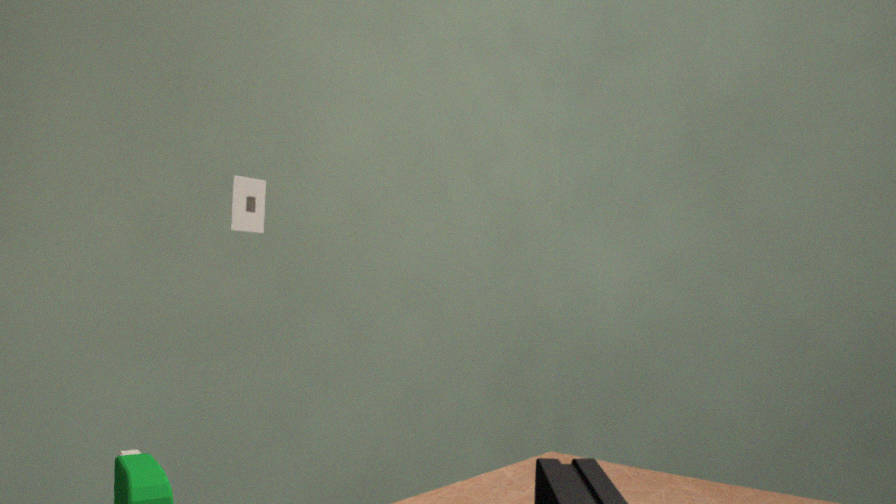

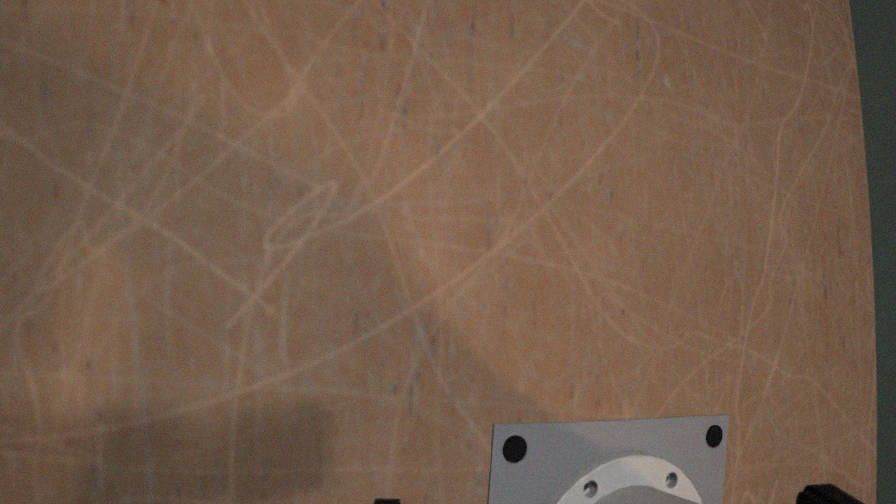

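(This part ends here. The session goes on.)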